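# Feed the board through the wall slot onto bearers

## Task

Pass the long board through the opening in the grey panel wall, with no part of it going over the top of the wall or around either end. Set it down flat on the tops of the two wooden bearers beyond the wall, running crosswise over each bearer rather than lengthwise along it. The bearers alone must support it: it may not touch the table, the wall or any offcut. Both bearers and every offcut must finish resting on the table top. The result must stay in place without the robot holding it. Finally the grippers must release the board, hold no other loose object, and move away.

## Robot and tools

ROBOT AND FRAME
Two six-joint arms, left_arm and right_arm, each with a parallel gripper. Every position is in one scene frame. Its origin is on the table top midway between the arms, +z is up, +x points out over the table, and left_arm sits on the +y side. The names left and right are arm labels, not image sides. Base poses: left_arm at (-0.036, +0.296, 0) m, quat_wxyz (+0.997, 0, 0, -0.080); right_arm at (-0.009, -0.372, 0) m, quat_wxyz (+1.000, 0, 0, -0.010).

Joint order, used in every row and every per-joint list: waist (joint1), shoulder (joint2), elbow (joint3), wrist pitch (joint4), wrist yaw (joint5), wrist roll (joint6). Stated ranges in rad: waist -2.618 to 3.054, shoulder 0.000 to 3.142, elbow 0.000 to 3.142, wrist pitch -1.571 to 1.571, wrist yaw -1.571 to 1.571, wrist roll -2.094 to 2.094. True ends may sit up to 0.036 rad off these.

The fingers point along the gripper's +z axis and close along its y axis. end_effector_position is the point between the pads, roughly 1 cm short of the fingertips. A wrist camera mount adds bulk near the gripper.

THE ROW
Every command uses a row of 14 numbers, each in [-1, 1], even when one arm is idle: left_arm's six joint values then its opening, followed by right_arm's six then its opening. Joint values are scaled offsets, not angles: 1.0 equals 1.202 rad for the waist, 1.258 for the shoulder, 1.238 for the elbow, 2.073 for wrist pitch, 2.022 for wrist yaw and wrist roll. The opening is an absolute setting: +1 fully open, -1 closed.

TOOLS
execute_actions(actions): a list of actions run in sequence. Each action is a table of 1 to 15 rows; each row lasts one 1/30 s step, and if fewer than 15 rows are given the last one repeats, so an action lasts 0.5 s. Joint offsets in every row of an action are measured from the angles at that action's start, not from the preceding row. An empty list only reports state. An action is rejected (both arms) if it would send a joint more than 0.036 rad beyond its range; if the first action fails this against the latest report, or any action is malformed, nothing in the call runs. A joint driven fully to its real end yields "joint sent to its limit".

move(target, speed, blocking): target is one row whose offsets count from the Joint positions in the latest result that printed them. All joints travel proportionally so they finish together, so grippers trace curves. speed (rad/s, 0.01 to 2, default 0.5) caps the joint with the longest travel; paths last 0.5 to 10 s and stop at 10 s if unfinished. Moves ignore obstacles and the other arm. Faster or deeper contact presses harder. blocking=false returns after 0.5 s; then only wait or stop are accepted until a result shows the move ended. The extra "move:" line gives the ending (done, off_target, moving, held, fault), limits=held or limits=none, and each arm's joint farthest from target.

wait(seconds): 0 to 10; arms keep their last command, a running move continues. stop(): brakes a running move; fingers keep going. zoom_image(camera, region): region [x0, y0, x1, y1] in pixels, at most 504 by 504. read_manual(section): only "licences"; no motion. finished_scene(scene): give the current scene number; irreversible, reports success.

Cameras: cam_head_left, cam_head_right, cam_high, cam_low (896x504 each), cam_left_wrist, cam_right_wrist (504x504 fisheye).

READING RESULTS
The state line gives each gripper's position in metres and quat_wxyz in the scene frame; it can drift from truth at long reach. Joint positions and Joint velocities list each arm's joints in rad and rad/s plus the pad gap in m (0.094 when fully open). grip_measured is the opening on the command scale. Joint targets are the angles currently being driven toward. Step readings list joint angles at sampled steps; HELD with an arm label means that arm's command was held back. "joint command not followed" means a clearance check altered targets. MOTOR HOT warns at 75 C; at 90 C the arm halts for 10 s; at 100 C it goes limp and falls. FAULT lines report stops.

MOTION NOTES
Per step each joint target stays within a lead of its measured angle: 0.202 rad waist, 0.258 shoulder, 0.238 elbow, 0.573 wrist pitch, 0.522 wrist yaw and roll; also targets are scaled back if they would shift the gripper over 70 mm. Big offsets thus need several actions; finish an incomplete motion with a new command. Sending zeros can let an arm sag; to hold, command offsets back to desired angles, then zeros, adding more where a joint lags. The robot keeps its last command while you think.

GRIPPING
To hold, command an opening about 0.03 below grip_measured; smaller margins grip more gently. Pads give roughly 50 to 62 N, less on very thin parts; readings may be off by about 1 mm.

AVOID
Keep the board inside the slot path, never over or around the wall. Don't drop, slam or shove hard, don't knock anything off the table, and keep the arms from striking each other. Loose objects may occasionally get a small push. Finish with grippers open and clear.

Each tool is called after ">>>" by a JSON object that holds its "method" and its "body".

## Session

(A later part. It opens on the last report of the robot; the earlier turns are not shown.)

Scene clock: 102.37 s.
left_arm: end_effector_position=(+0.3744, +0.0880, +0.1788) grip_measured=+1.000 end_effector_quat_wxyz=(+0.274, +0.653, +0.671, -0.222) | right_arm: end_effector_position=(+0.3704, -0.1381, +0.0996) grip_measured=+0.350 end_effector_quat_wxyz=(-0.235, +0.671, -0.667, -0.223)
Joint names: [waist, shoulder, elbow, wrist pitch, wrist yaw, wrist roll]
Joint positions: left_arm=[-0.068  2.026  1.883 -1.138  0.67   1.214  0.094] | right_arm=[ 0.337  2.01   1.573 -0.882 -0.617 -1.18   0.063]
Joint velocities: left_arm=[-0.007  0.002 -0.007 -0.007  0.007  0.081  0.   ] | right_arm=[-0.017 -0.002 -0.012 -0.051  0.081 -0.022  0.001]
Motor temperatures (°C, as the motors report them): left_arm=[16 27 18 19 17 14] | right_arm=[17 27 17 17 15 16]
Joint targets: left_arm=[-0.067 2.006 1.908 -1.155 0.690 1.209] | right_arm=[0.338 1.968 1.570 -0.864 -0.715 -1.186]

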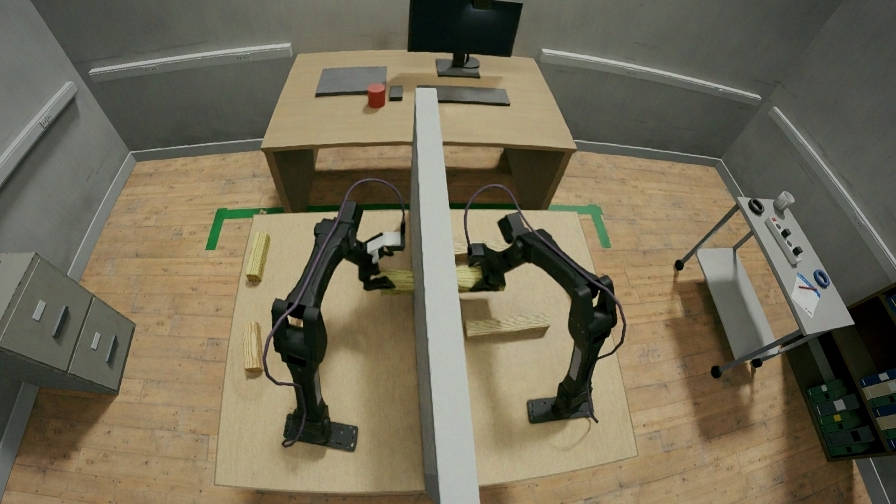

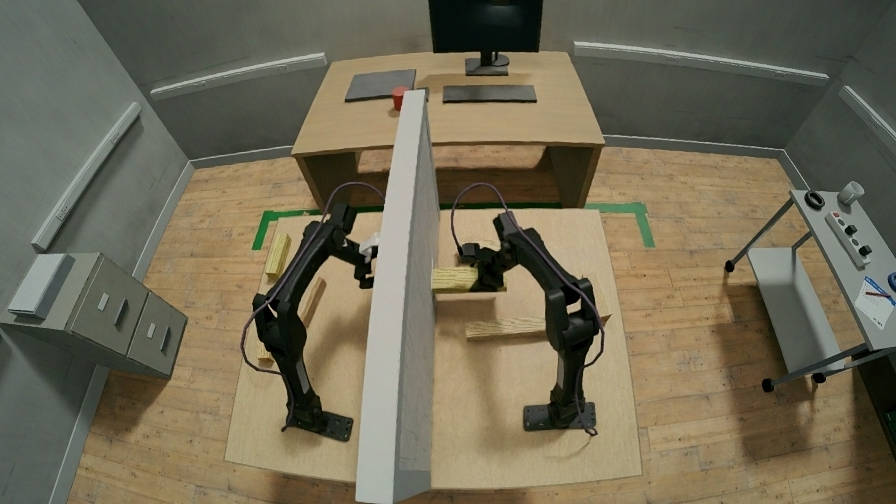

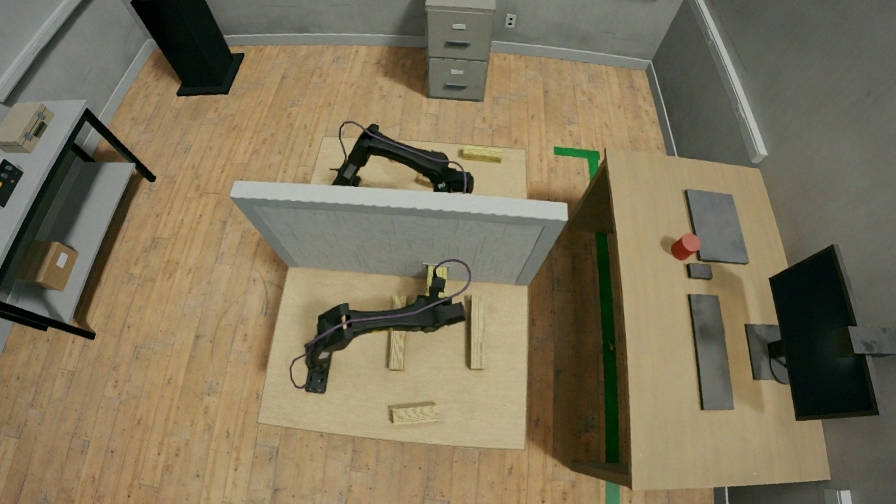

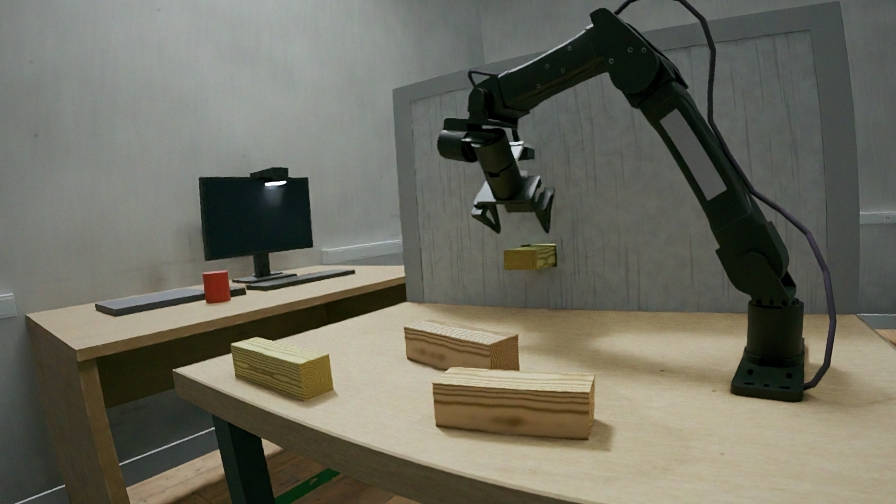

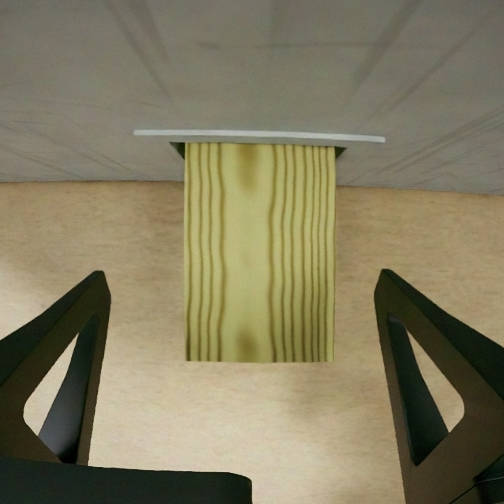

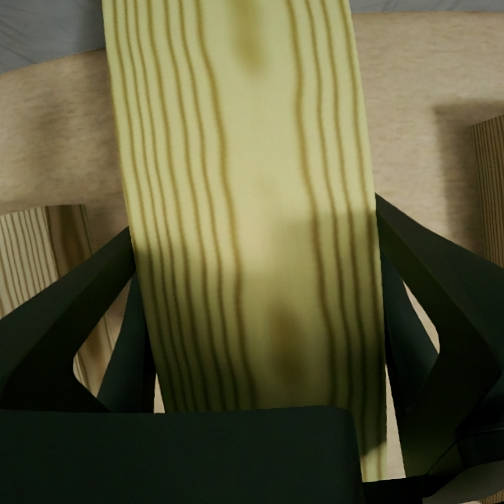

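>>> {"method": "execute_actions", "body": {"actions": [[
[0.0008,-0.0159,0.0202,-0.0082,0.0099,-0.0025,1, -0.00555,-0.0343,-0.00436,0.0014,-0.051,-0.0148,0.2],
[0.0008,-0.0159,0.0202,-0.0082,0.0099,-0.0025,1, -0.01432,-0.03606,-0.00653,-0.00277,-0.05245,-0.02158,0.2],
[0.0008,-0.0159,0.0202,-0.0082,0.0099,-0.0025,1, -0.02308,-0.03816,-0.0091,-0.00648,-0.05373,-0.0276,0.2],
[0.0008,-0.0159,0.0202,-0.0082,0.0099,-0.0025,1, -0.03106,-0.04014,-0.0115,-0.01019,-0.05502,-0.03362,0.2],
[0.0008,-0.0159,0.0202,-0.0082,0.0099,-0.0025,1, -0.03903,-0.04201,-0.01375,-0.0139,-0.05631,-0.03964,0.2],
[0.0008,-0.0159,0.0202,-0.0082,0.0099,-0.0025,1, -0.047,-0.04376,-0.01583,-0.01761,-0.0576,-0.04567,0.2],
[0.0008,-0.0159,0.0202,-0.0082,0.0099,-0.0025,1, -0.05497,-0.04539,-0.01775,-0.02131,-0.05889,-0.05168,0.2],
[0.0008,-0.0159,0.0202,-0.0082,0.0099,-0.0025,1, -0.06295,-0.04691,-0.0195,-0.02503,-0.06017,-0.05771,0.2],
[0.0008,-0.0159,0.0202,-0.0082,0.0099,-0.0025,1, -0.07092,-0.0483,-0.02108,-0.02873,-0.06146,-0.06372,0.2],
[0.0008,-0.0159,0.0202,-0.0082,0.0099,-0.0025,1, -0.0781,-0.04959,-0.02251,-0.03244,-0.06275,-0.06975,0.2],
[0.0008,-0.0159,0.0202,-0.0082,0.0099,-0.0025,1, -0.08408,-0.05076,-0.02378,-0.03581,-0.06392,-0.07523,0.2],
[0.0008,-0.0159,0.0202,-0.0082,0.0099,-0.0025,1, -0.08846,-0.0518,-0.02487,-0.03615,-0.06404,-0.07577,0.2],
[0.0008,-0.0159,0.0202,-0.0082,0.0099,-0.0025,1, -0.09125,-0.05247,-0.02554,-0.03497,-0.06363,-0.07387,0.2],
[0.0008,-0.0159,0.0202,-0.0082,0.0099,-0.0025,1, -0.09285,-0.05278,-0.02585,-0.03343,-0.0631,-0.07137,0.2],
[0.0008,-0.0159,0.0202,-0.0082,0.0099,-0.0025,1, -0.09285,-0.05278,-0.02585,-0.03261,-0.06281,-0.07003,0.2]
]]}}

>>> {"method": "wait", "body": {"seconds": 0.3}}

Scene clock: 104.17 s.
left_arm: end_effector_position=(+0.3744, +0.0880, +0.1788) grip_measured=+1.000 end_effector_quat_wxyz=(+0.274, +0.653, +0.671, -0.222) | right_arm: end_effector_position=(+0.3714, -0.1825, +0.1002) grip_measured=+0.350 end_effector_quat_wxyz=(-0.234, +0.669, -0.670, -0.223)
Joint names: [waist, shoulder, elbow, wrist pitch, wrist yaw, wrist roll]
Joint positions: left_arm=[-0.068  2.026  1.883 -1.138  0.67   1.214  0.094] | right_arm=[ 0.228  1.985  1.546 -0.954 -0.638 -1.303  0.063]
Joint velocities: left_arm=[-0.002  0.007 -0.022  0.007 -0.022 -0.022  0.   ] | right_arm=[-0.095 -0.022 -0.002 -0.051 -0.007 -0.066 -0.   ]
Motor temperatures (°C, as the motors report them): left_arm=[16 27 18 19 17 14] | right_arm=[17 28 17 17 15 16]
Joint targets: left_arm=[-0.067 2.006 1.908 -1.155 0.690 1.209] | right_arm=[0.226 1.943 1.541 -0.950 -0.744 -1.322]
Step readings (joint positions):
0: left_arm=[-0.068 2.026 1.883 -1.138 0.670 1.214] | right_arm=[0.337 2.010 1.573 -0.882 -0.617 -1.180]
1: left_arm=[-0.068 2.026 1.883 -1.138 0.670 1.214] | right_arm=[0.337 2.010 1.573 -0.884 -0.617 -1.184]
2: left_arm=[-0.068 2.026 1.883 -1.138 0.670 1.214] | right_arm=[0.337 2.010 1.573 -0.886 -0.618 -1.190]
4: left_arm=[-0.068 2.026 1.883 -1.138 0.670 1.214] | right_arm=[0.330 2.010 1.573 -0.896 -0.625 -1.207]
8: left_arm=[-0.068 2.026 1.883 -1.138 0.670 1.214] | right_arm=[0.294 1.999 1.557 -0.916 -0.634 -1.245]
15: Joint positions above

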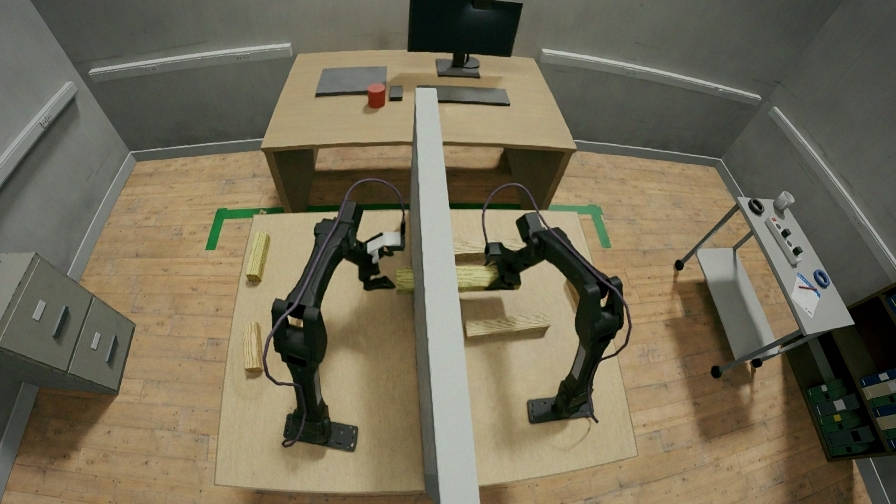

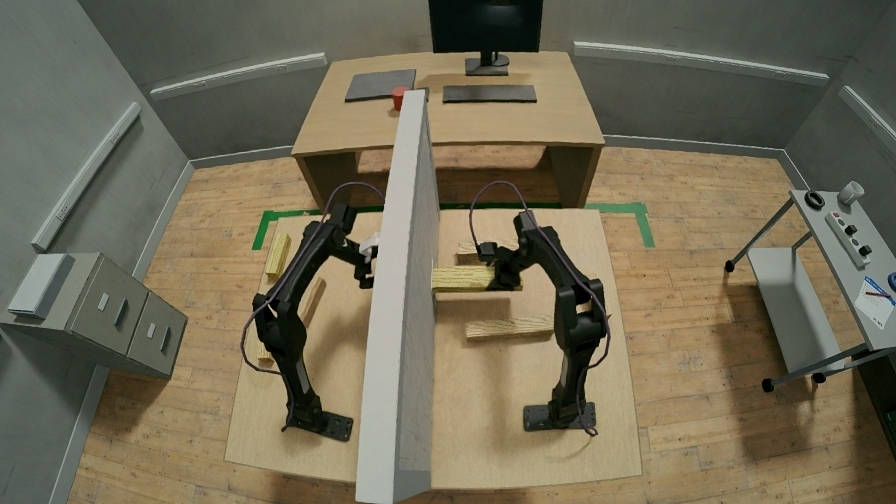

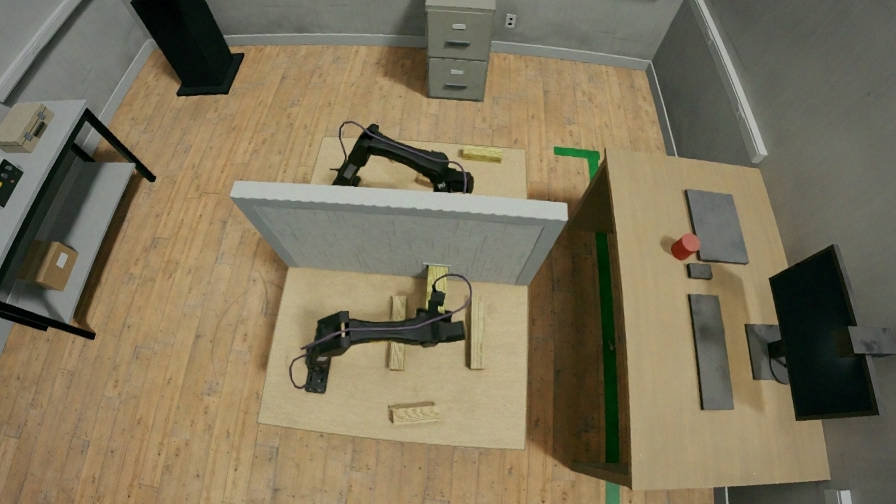

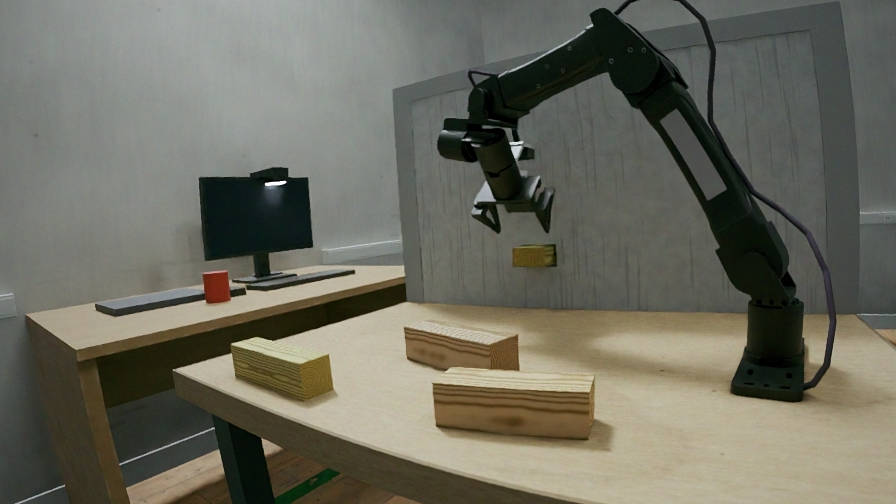

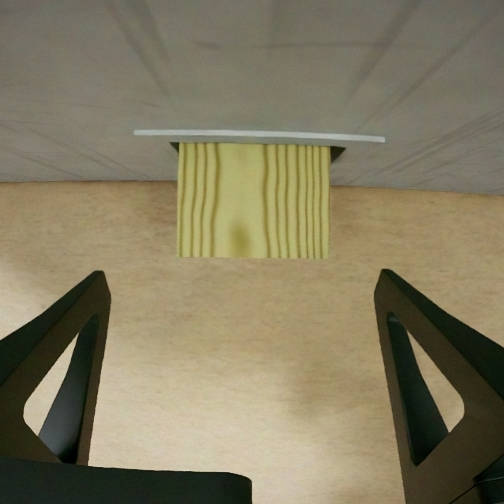

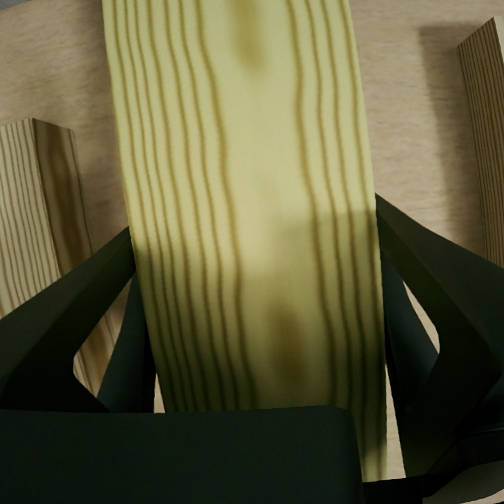

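Scene clock: 104.47 s.
left_arm: end_effector_position=(+0.3744, +0.0880, +0.1788) grip_measured=+1.000 end_effector_quat_wxyz=(+0.274, +0.653, +0.671, -0.222) | right_arm: end_effector_position=(+0.3710, -0.1830, +0.1006) grip_measured=+0.350 end_effector_quat_wxyz=(-0.236, +0.671, -0.667, -0.223)
Joint names: [waist, shoulder, elbow, wrist pitch, wrist yaw, wrist roll]
Joint positions: left_arm=[-0.068  2.026  1.883 -1.138  0.67   1.214  0.094] | right_arm=[ 0.226  1.984  1.545 -0.956 -0.641 -1.314  0.063]
Joint velocities: left_arm=[ 0.012 -0.012  0.002  0.007 -0.007 -0.037  0.   ] | right_arm=[-0.012 -0.007 -0.007 -0.022 -0.022 -0.066  0.001]
Motor temperatures (°C, as the motors report them): left_arm=[16 27 18 19 17 14] | right_arm=[17 28 17 17 15 16]
Joint targets: left_arm=[-0.067 2.006 1.908 -1.155 0.690 1.209] | right_arm=[0.226 1.943 1.541 -0.950 -0.744 -1.322]
wait: 0.30 s; no rest

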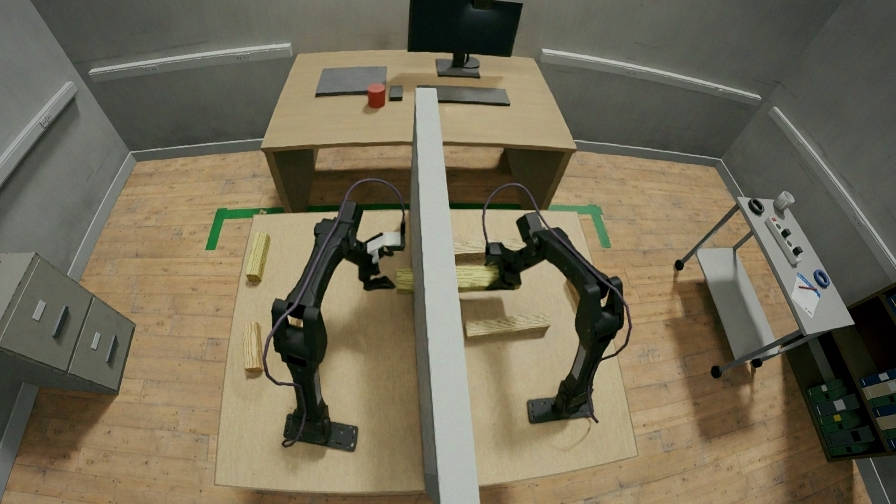

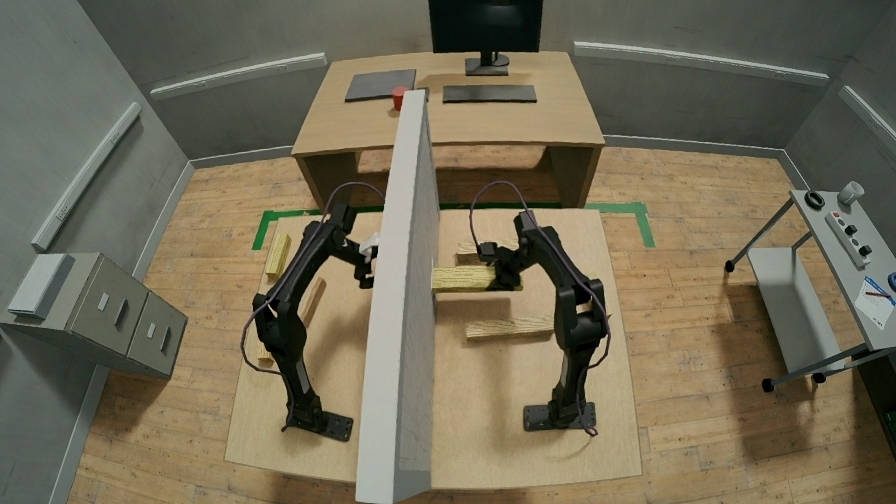

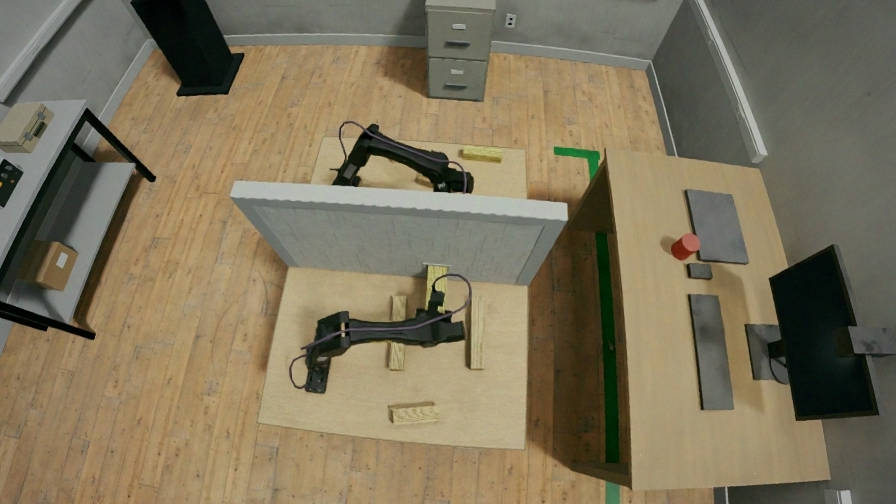

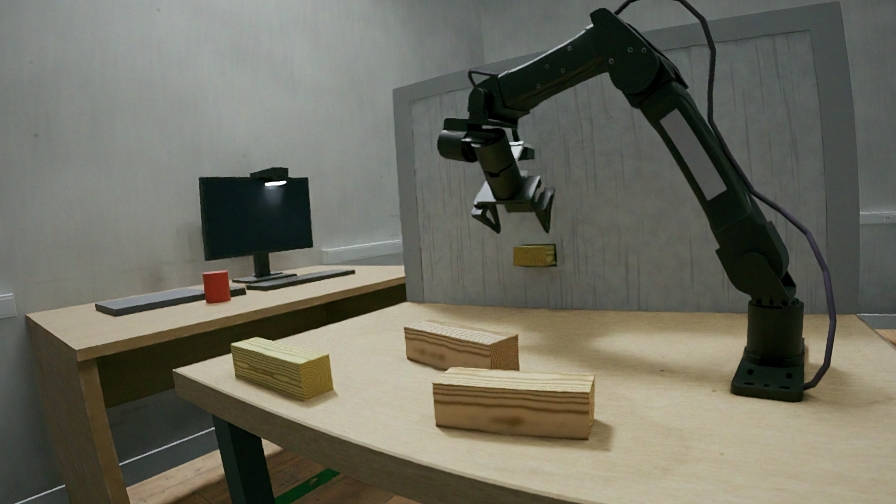

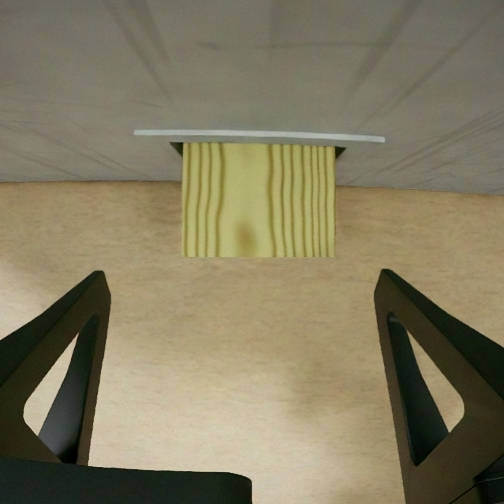

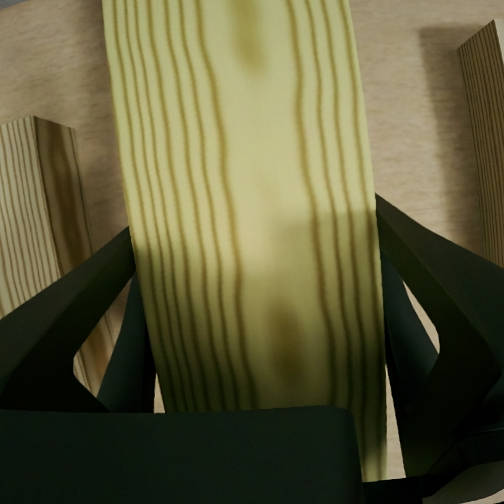

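>>> {"method": "zoom_image", "body": {"camera": "cam_low", "region": [480, 225, 580, 285]}}

Region (480, 225, 580, 285) of cam_low's 896x504 image, scaled by 5.040, with more detail than that image has; it fills the top 302 rows of this view, and the rest is white.

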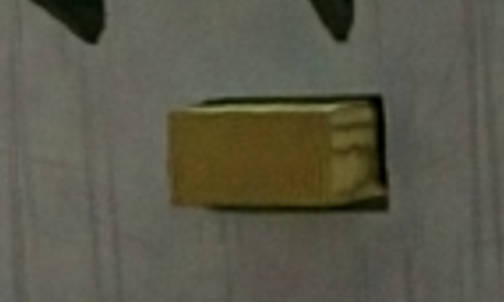

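>>> {"method": "execute_actions", "body": {"actions": [[
[0.0008,-0.0159,0.0202,-0.0082,0.0099,-0.0025,1, -0.00671,-0.0326,-0.0032,-0.00593,-0.05233,-0.01265,0.2],
[0.0008,-0.0159,0.0202,-0.0082,0.0099,-0.0025,1, -0.01594,-0.0326,-0.0032,-0.01099,-0.05314,-0.01989,0.2],
[0.0008,-0.0159,0.0202,-0.0082,0.0099,-0.0025,1, -0.02517,-0.0326,-0.0032,-0.01548,-0.05385,-0.0264,0.2],
[0.0008,-0.0159,0.0202,-0.0082,0.0099,-0.0025,1, -0.03356,-0.0326,-0.0032,-0.01997,-0.05455,-0.03292,0.2],
[0.0008,-0.0159,0.0202,-0.0082,0.0099,-0.0025,1, -0.04195,-0.0326,-0.0032,-0.02446,-0.05527,-0.03944,0.2],
[0.0008,-0.0159,0.0202,-0.0082,0.0099,-0.0025,1, -0.05034,-0.0326,-0.0032,-0.02896,-0.05598,-0.04631,0.2],
[0.0008,-0.0159,0.0202,-0.0082,0.0099,-0.0025,1, -0.05873,-0.0326,-0.0032,-0.03344,-0.05669,-0.05319,0.2],
[0.0008,-0.0159,0.0202,-0.0082,0.0099,-0.0025,1, -0.06713,-0.0326,-0.0032,-0.03794,-0.0574,-0.06007,0.2],
[0.0008,-0.0159,0.0202,-0.0082,0.0099,-0.0025,1, -0.07552,-0.0326,-0.0032,-0.04243,-0.05811,-0.06695,0.2],
[0.0008,-0.0159,0.0202,-0.0082,0.0099,-0.0025,1, -0.08307,-0.0326,-0.0032,-0.04692,-0.05882,-0.07383,0.2],
[0.0008,-0.0159,0.0202,-0.0082,0.0099,-0.0025,1, -0.08936,-0.0326,-0.0032,-0.05101,-0.05947,-0.07998,0.2],
[0.0008,-0.0159,0.0202,-0.0082,0.0099,-0.0025,1, -0.09398,-0.0326,-0.0032,-0.05141,-0.05953,-0.0836,0.2],
[0.0008,-0.0159,0.0202,-0.0082,0.0099,-0.0025,1, -0.09691,-0.0326,-0.0032,-0.04999,-0.05931,-0.0836,0.2],
[0.0008,-0.0159,0.0202,-0.0082,0.0099,-0.0025,1, -0.09859,-0.0326,-0.0032,-0.04813,-0.05901,-0.0807,0.2],
[0.0008,-0.0159,0.0202,-0.0082,0.0099,-0.0025,1, -0.09859,-0.0326,-0.0032,-0.04713,-0.05885,-0.07636,0.2]
]]}}

>>> {"method": "wait", "body": {"seconds": 0.25}}

>>> {"method": "zoom_image", "body": {"camera": "cam_low", "region": [480, 225, 580, 285]}}

Scene clock: 106.43 s.
left_arm: end_effector_position=(+0.3744, +0.0880, +0.1788) grip_measured=+1.000 end_effector_quat_wxyz=(+0.274, +0.653, +0.671, -0.222) | right_arm: end_effector_position=(+0.3715, -0.2280, +0.0996) grip_measured=+0.350 end_effector_quat_wxyz=(-0.234, +0.668, -0.670, -0.224)
Joint names: [waist, shoulder, elbow, wrist pitch, wrist yaw, wrist roll]
Joint positions: left_arm=[-0.068  2.026  1.883 -1.138  0.67   1.214  0.094] | right_arm=[ 0.11   1.984  1.545 -1.044 -0.654 -1.449  0.063]
Joint velocities: left_arm=[-0.017 -0.012  0.027 -0.037 -0.007  0.037  0.   ] | right_arm=[-0.1    0.007 -0.007 -0.037 -0.007 -0.051 -0.001]
Motor temperatures (°C, as the motors report them): left_arm=[16 27 18 19 17 14] | right_arm=[17 28 17 17 16 16]
Joint targets: left_arm=[-0.067 2.006 1.908 -1.155 0.690 1.209] | right_arm=[0.107 1.943 1.541 -1.054 -0.760 -1.469]
Step readings (joint positions):
0: left_arm=[-0.068 2.026 1.883 -1.138 0.670 1.214] | right_arm=[0.226 1.984 1.545 -0.957 -0.641 -1.316]
1: left_arm=[-0.068 2.026 1.883 -1.138 0.670 1.214] | right_arm=[0.226 1.984 1.545 -0.958 -0.642 -1.318]
2: left_arm=[-0.068 2.026 1.883 -1.138 0.670 1.214] | right_arm=[0.225 1.984 1.545 -0.961 -0.642 -1.324]
4: left_arm=[-0.068 2.026 1.883 -1.138 0.670 1.214] | right_arm=[0.218 1.984 1.545 -0.974 -0.647 -1.339]
8: left_arm=[-0.068 2.026 1.883 -1.138 0.670 1.214] | right_arm=[0.178 1.984 1.545 -1.003 -0.654 -1.381]
15: Joint positions above

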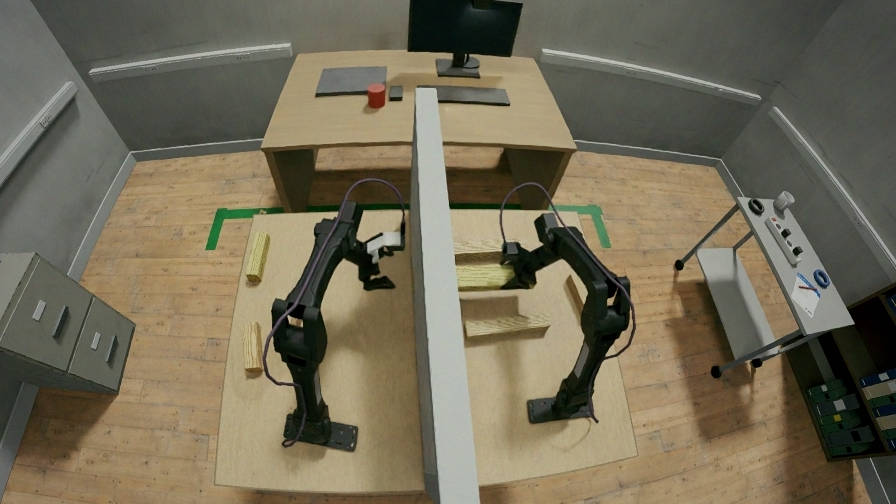

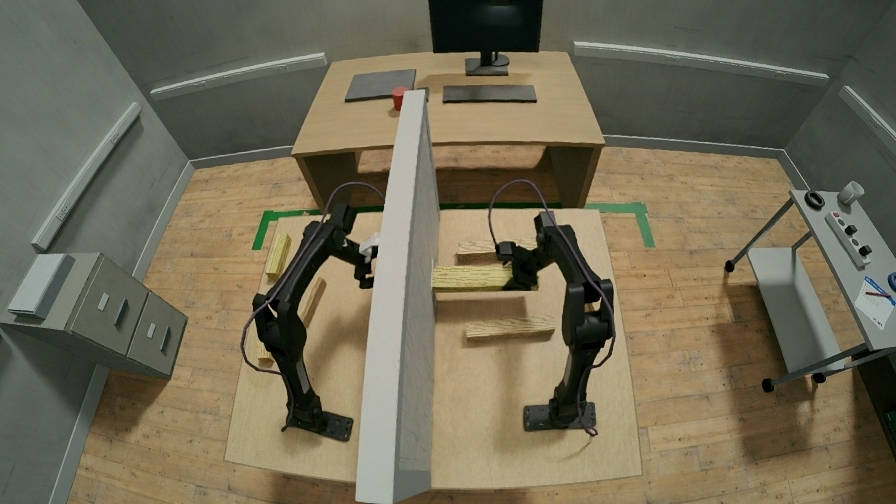

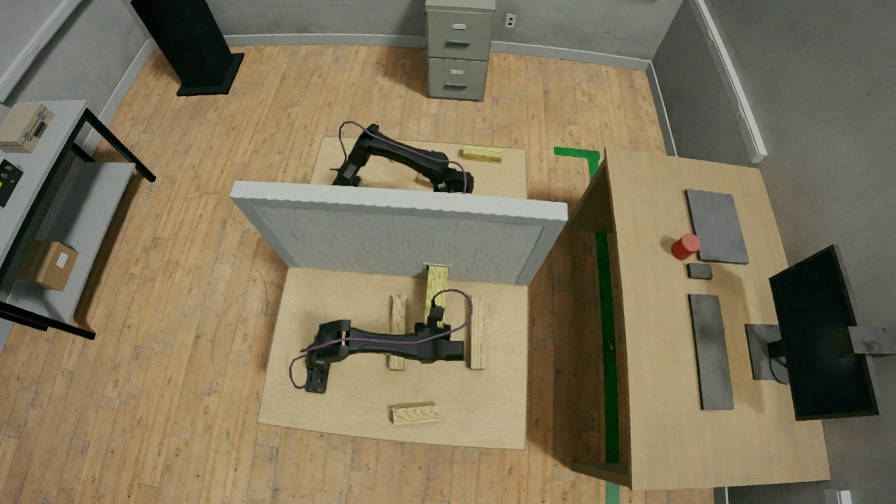

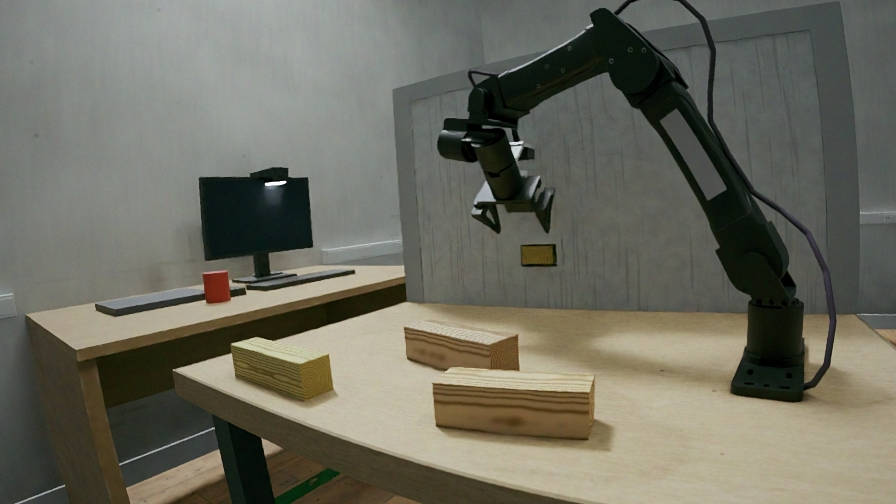

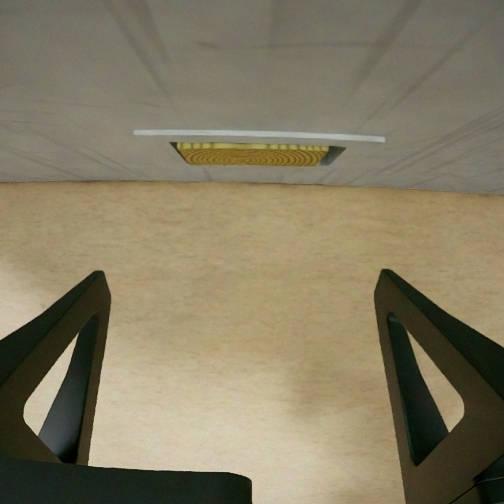

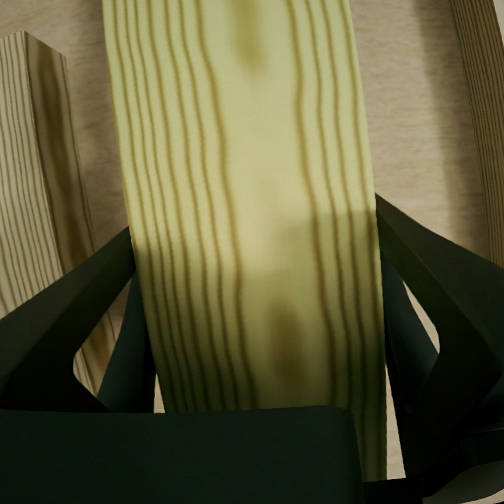

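Scene clock: 106.70 s.
left_arm: end_effector_position=(+0.3744, +0.0880, +0.1788) grip_measured=+1.000 end_effector_quat_wxyz=(+0.274, +0.653, +0.671, -0.222) | right_arm: end_effector_position=(+0.3709, -0.2287, +0.0997) grip_measured=+0.350 end_effector_quat_wxyz=(-0.234, +0.670, -0.667, -0.224)
Joint names: [waist, shoulder, elbow, wrist pitch, wrist yaw, wrist roll]
Joint positions: left_arm=[-0.068  2.026  1.883 -1.138  0.67   1.214  0.094] | right_arm=[ 0.108  1.984  1.545 -1.049 -0.656 -1.46   0.063]
Joint velocities: left_arm=[-0.007 -0.017  0.002 -0.022 -0.007 -0.007  0.   ] | right_arm=[ 0.007 -0.017  0.007 -0.007 -0.081 -0.037  0.   ]
Motor temperatures (°C, as the motors report them): left_arm=[16 27 18 19 17 14] | right_arm=[17 28 17 17 16 16]
Joint targets: left_arm=[-0.067 2.006 1.908 -1.155 0.690 1.209] | right_arm=[0.108 1.943 1.541 -1.054 -0.760 -1.469]
wait: 0.27 s; no rest

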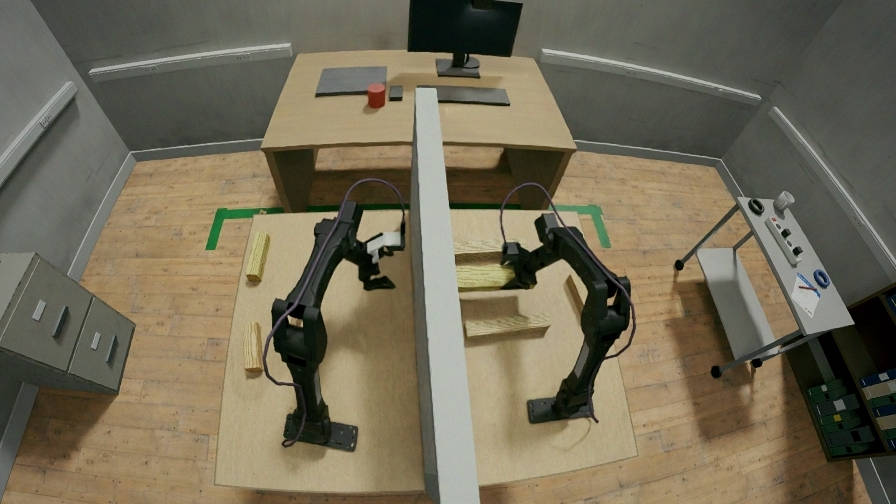

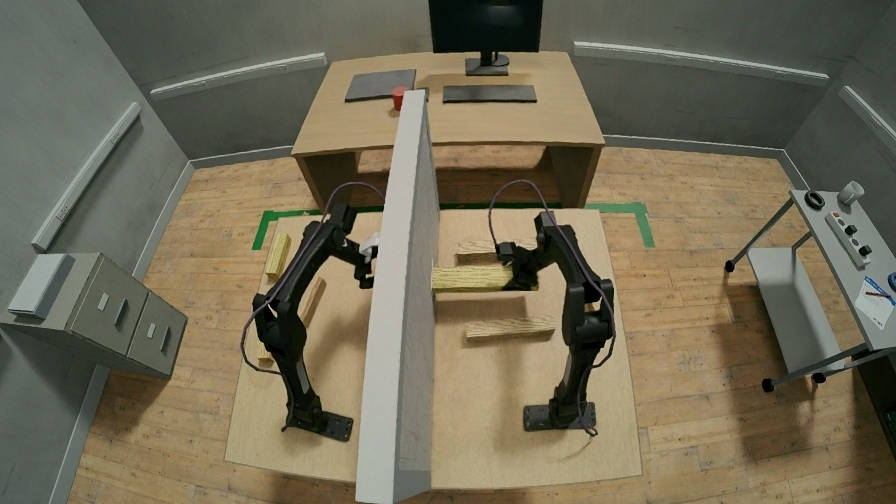

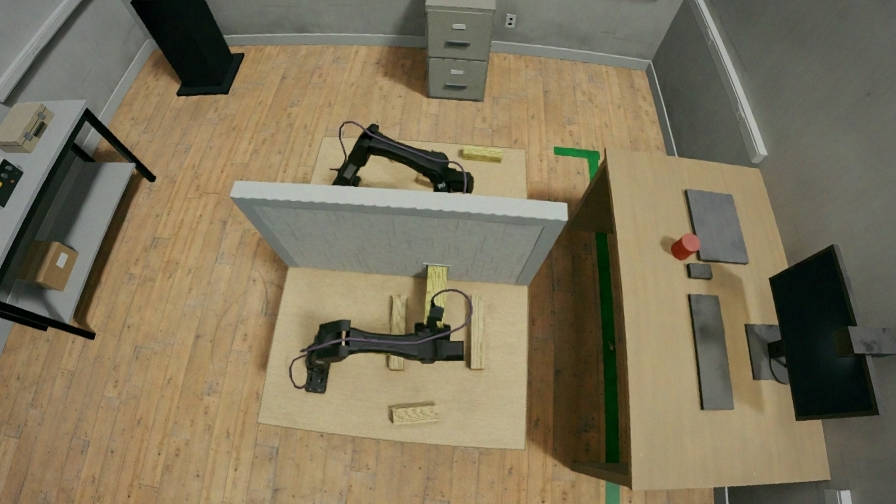

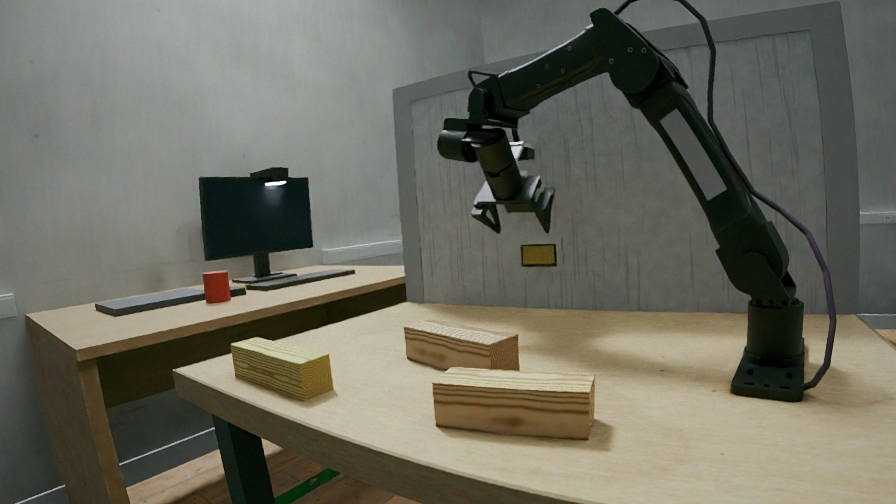

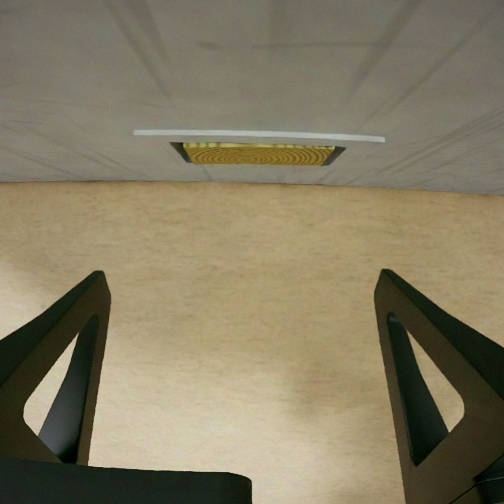

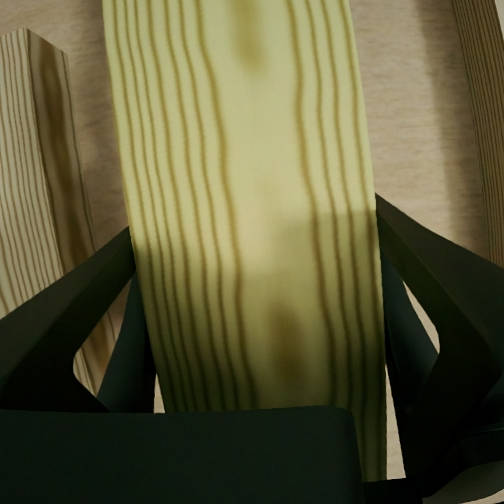

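Region (480, 225, 580, 285) of cam_low's 896x504 image, scaled by 5.040, with more detail than that image has; it fills the top 302 rows of this view, and the rest is white.

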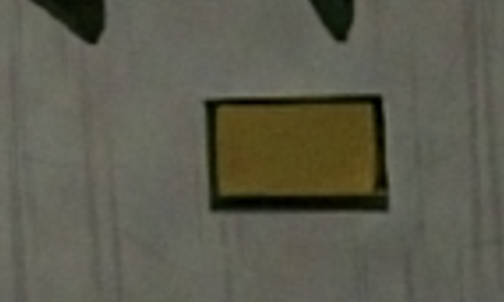

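>>> {"method": "execute_actions", "body": {"actions": [[
[0.0024,-0.0159,0.0202,-0.0082,0.0099,-0.0025,1, -0.0098,-0.0326,-0.0032,-0.00491,-0.05143,-0.00822,0.2],
[0.0092,-0.0159,0.0202,-0.0082,0.0099,-0.0025,1, -0.02327,-0.0326,-0.0032,-0.00802,-0.05143,-0.01293,0.2],
[0.0197,-0.0159,0.0202,-0.0082,0.0099,-0.0025,1, -0.03674,-0.0326,-0.0032,-0.01301,-0.05143,-0.02047,0.2],
[0.033,-0.0159,0.0202,-0.0082,0.0099,-0.0025,1, -0.04899,-0.0326,-0.0032,-0.02111,-0.05143,-0.03273,0.2],
[0.0485,-0.0159,0.0202,-0.0082,0.0099,-0.0025,1, -0.06124,-0.0326,-0.0032,-0.02984,-0.05143,-0.04592,0.2],
[0.0655,-0.0159,0.0202,-0.0082,0.0099,-0.0025,1, -0.07349,-0.0326,-0.0032,-0.03731,-0.05143,-0.05724,0.2],
[0.0832,-0.0159,0.0202,-0.0082,0.0099,-0.0025,1, -0.08574,-0.0326,-0.0032,-0.0448,-0.05143,-0.06855,0.2],
[0.1009,-0.0159,0.0202,-0.0082,0.0099,-0.0025,1, -0.098,-0.0326,-0.0032,-0.05165,-0.05143,-0.07892,0.2],
[0.1179,-0.0159,0.0202,-0.0082,0.0099,-0.0025,1, -0.11025,-0.0326,-0.0032,-0.05788,-0.05143,-0.08834,0.2],
[0.1334,-0.0159,0.0202,-0.0082,0.0099,-0.0025,1, -0.12128,-0.0326,-0.0032,-0.06474,-0.05143,-0.09871,0.2],
[0.1467,-0.0159,0.0202,-0.0082,0.0099,-0.0025,1, -0.13046,-0.0326,-0.0032,-0.06973,-0.05143,-0.10626,0.2],
[0.1572,-0.0159,0.0202,-0.0082,0.0099,-0.0025,1, -0.13719,-0.0326,-0.0032,-0.07284,-0.05143,-0.11097,0.2],
[0.164,-0.0159,0.0202,-0.0082,0.0099,-0.0025,1, -0.14148,-0.0326,-0.0032,-0.07221,-0.05143,-0.11002,0.2],
[0.1664,-0.0159,0.0202,-0.0082,0.0099,-0.0025,1, -0.14393,-0.0326,-0.0032,-0.06848,-0.05143,-0.10437,0.2],
[0.1664,-0.0159,0.0202,-0.0082,0.0099,-0.0025,1, -0.14393,-0.0326,-0.0032,-0.06474,-0.05143,-0.09871,0.2]
]]}}

Scene clock: 110.10 s.
left_arm: end_effector_position=(+0.4082, +0.1769, +0.1791) grip_measured=+1.000 end_effector_quat_wxyz=(+0.296, +0.579, +0.734, -0.194) | right_arm: end_effector_position=(+0.3669, -0.2933, +0.0997) grip_measured=+0.350 end_effector_quat_wxyz=(-0.239, +0.659, -0.678, -0.221)
Joint names: [waist, shoulder, elbow, wrist pitch, wrist yaw, wrist roll]
Joint positions: left_arm=[ 0.141  2.026  1.883 -1.139  0.673  1.214  0.094] | right_arm=[-0.065  1.984  1.545 -1.158 -0.662 -1.638  0.063]
Joint velocities: left_arm=[ 0.31  -0.022 -0.007 -0.022  0.007  0.022  0.   ] | right_arm=[-0.12   0.007 -0.002  0.022  0.037 -0.139 -0.001]
Motor temperatures (°C, as the motors report them): left_arm=[16 27 18 19 17 14] | right_arm=[17 28 16 17 16 16]
Joint targets: left_arm=[0.132 2.006 1.908 -1.155 0.690 1.209] | right_arm=[-0.065 1.943 1.541 -1.183 -0.760 -1.660]
Step readings (joint positions):
0: left_arm=[-0.068 2.026 1.883 -1.139 0.670 1.214] | right_arm=[0.108 1.984 1.545 -1.049 -0.656 -1.463]
1: left_arm=[-0.068 2.026 1.883 -1.139 0.670 1.214] | right_arm=[0.108 1.984 1.545 -1.049 -0.656 -1.464]
2: left_arm=[-0.068 2.026 1.883 -1.139 0.670 1.214] | right_arm=[0.106 1.984 1.545 -1.051 -0.657 -1.467]
4: left_arm=[-0.063 2.026 1.883 -1.139 0.670 1.214] | right_arm=[0.094 1.984 1.545 -1.060 -0.661 -1.482]
8: left_arm=[-0.010 2.026 1.883 -1.139 0.674 1.214] | right_arm=[0.032 1.984 1.545 -1.098 -0.664 -1.542]
15: Joint positions above

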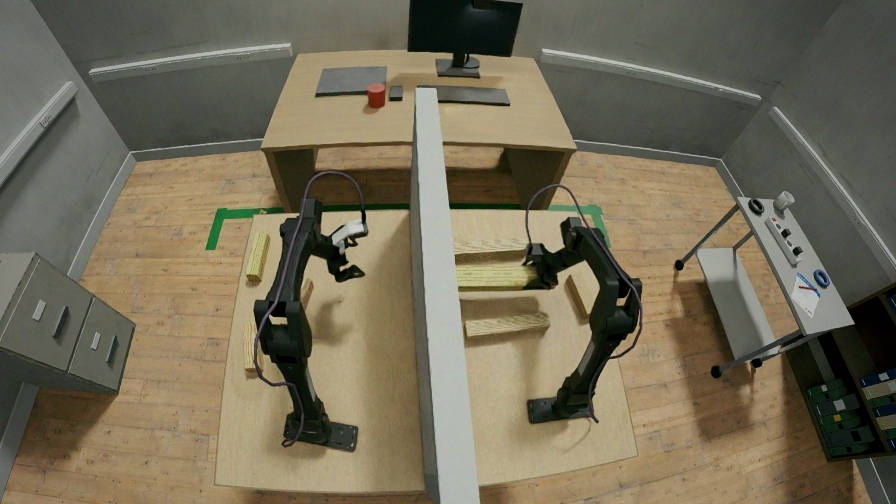

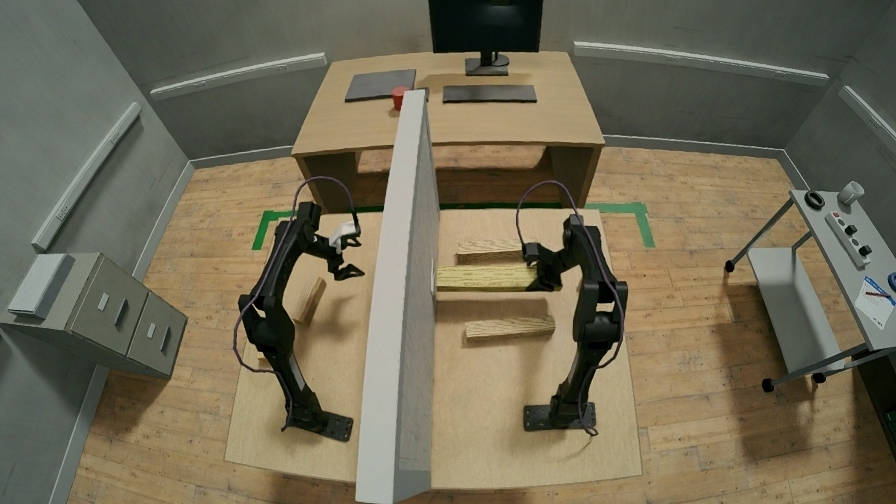

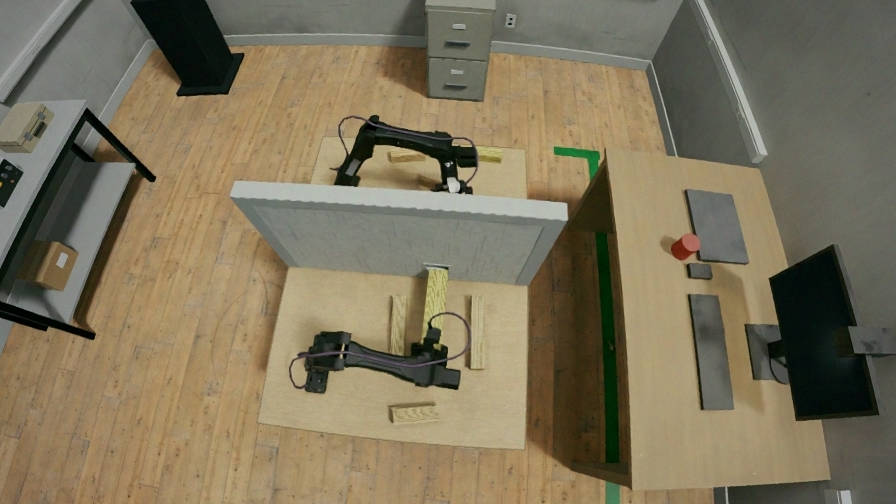

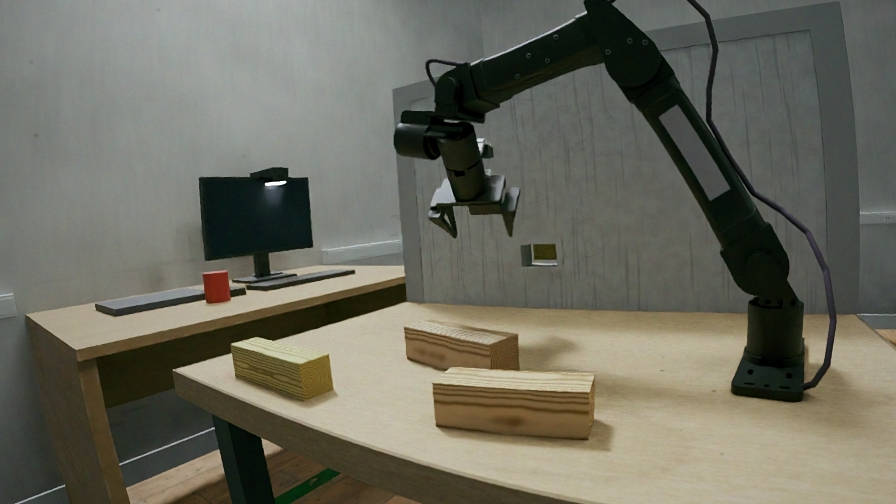

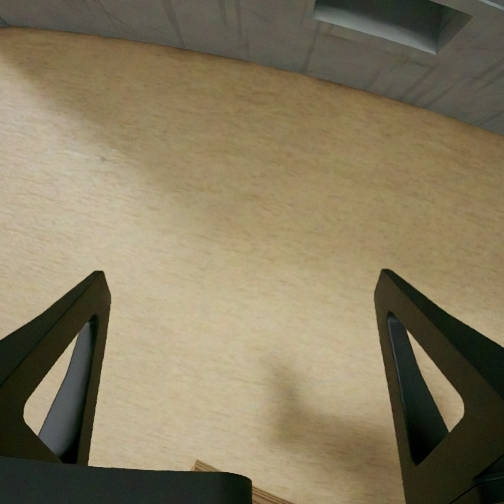

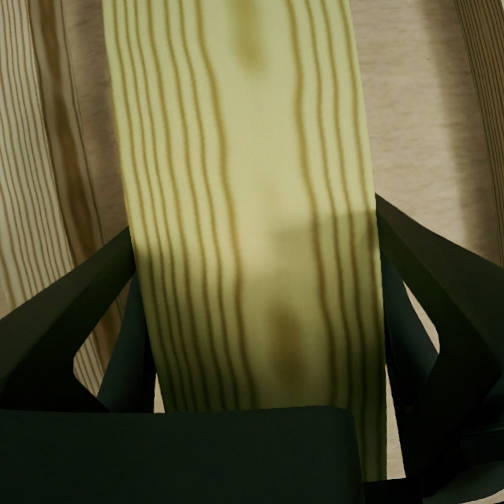

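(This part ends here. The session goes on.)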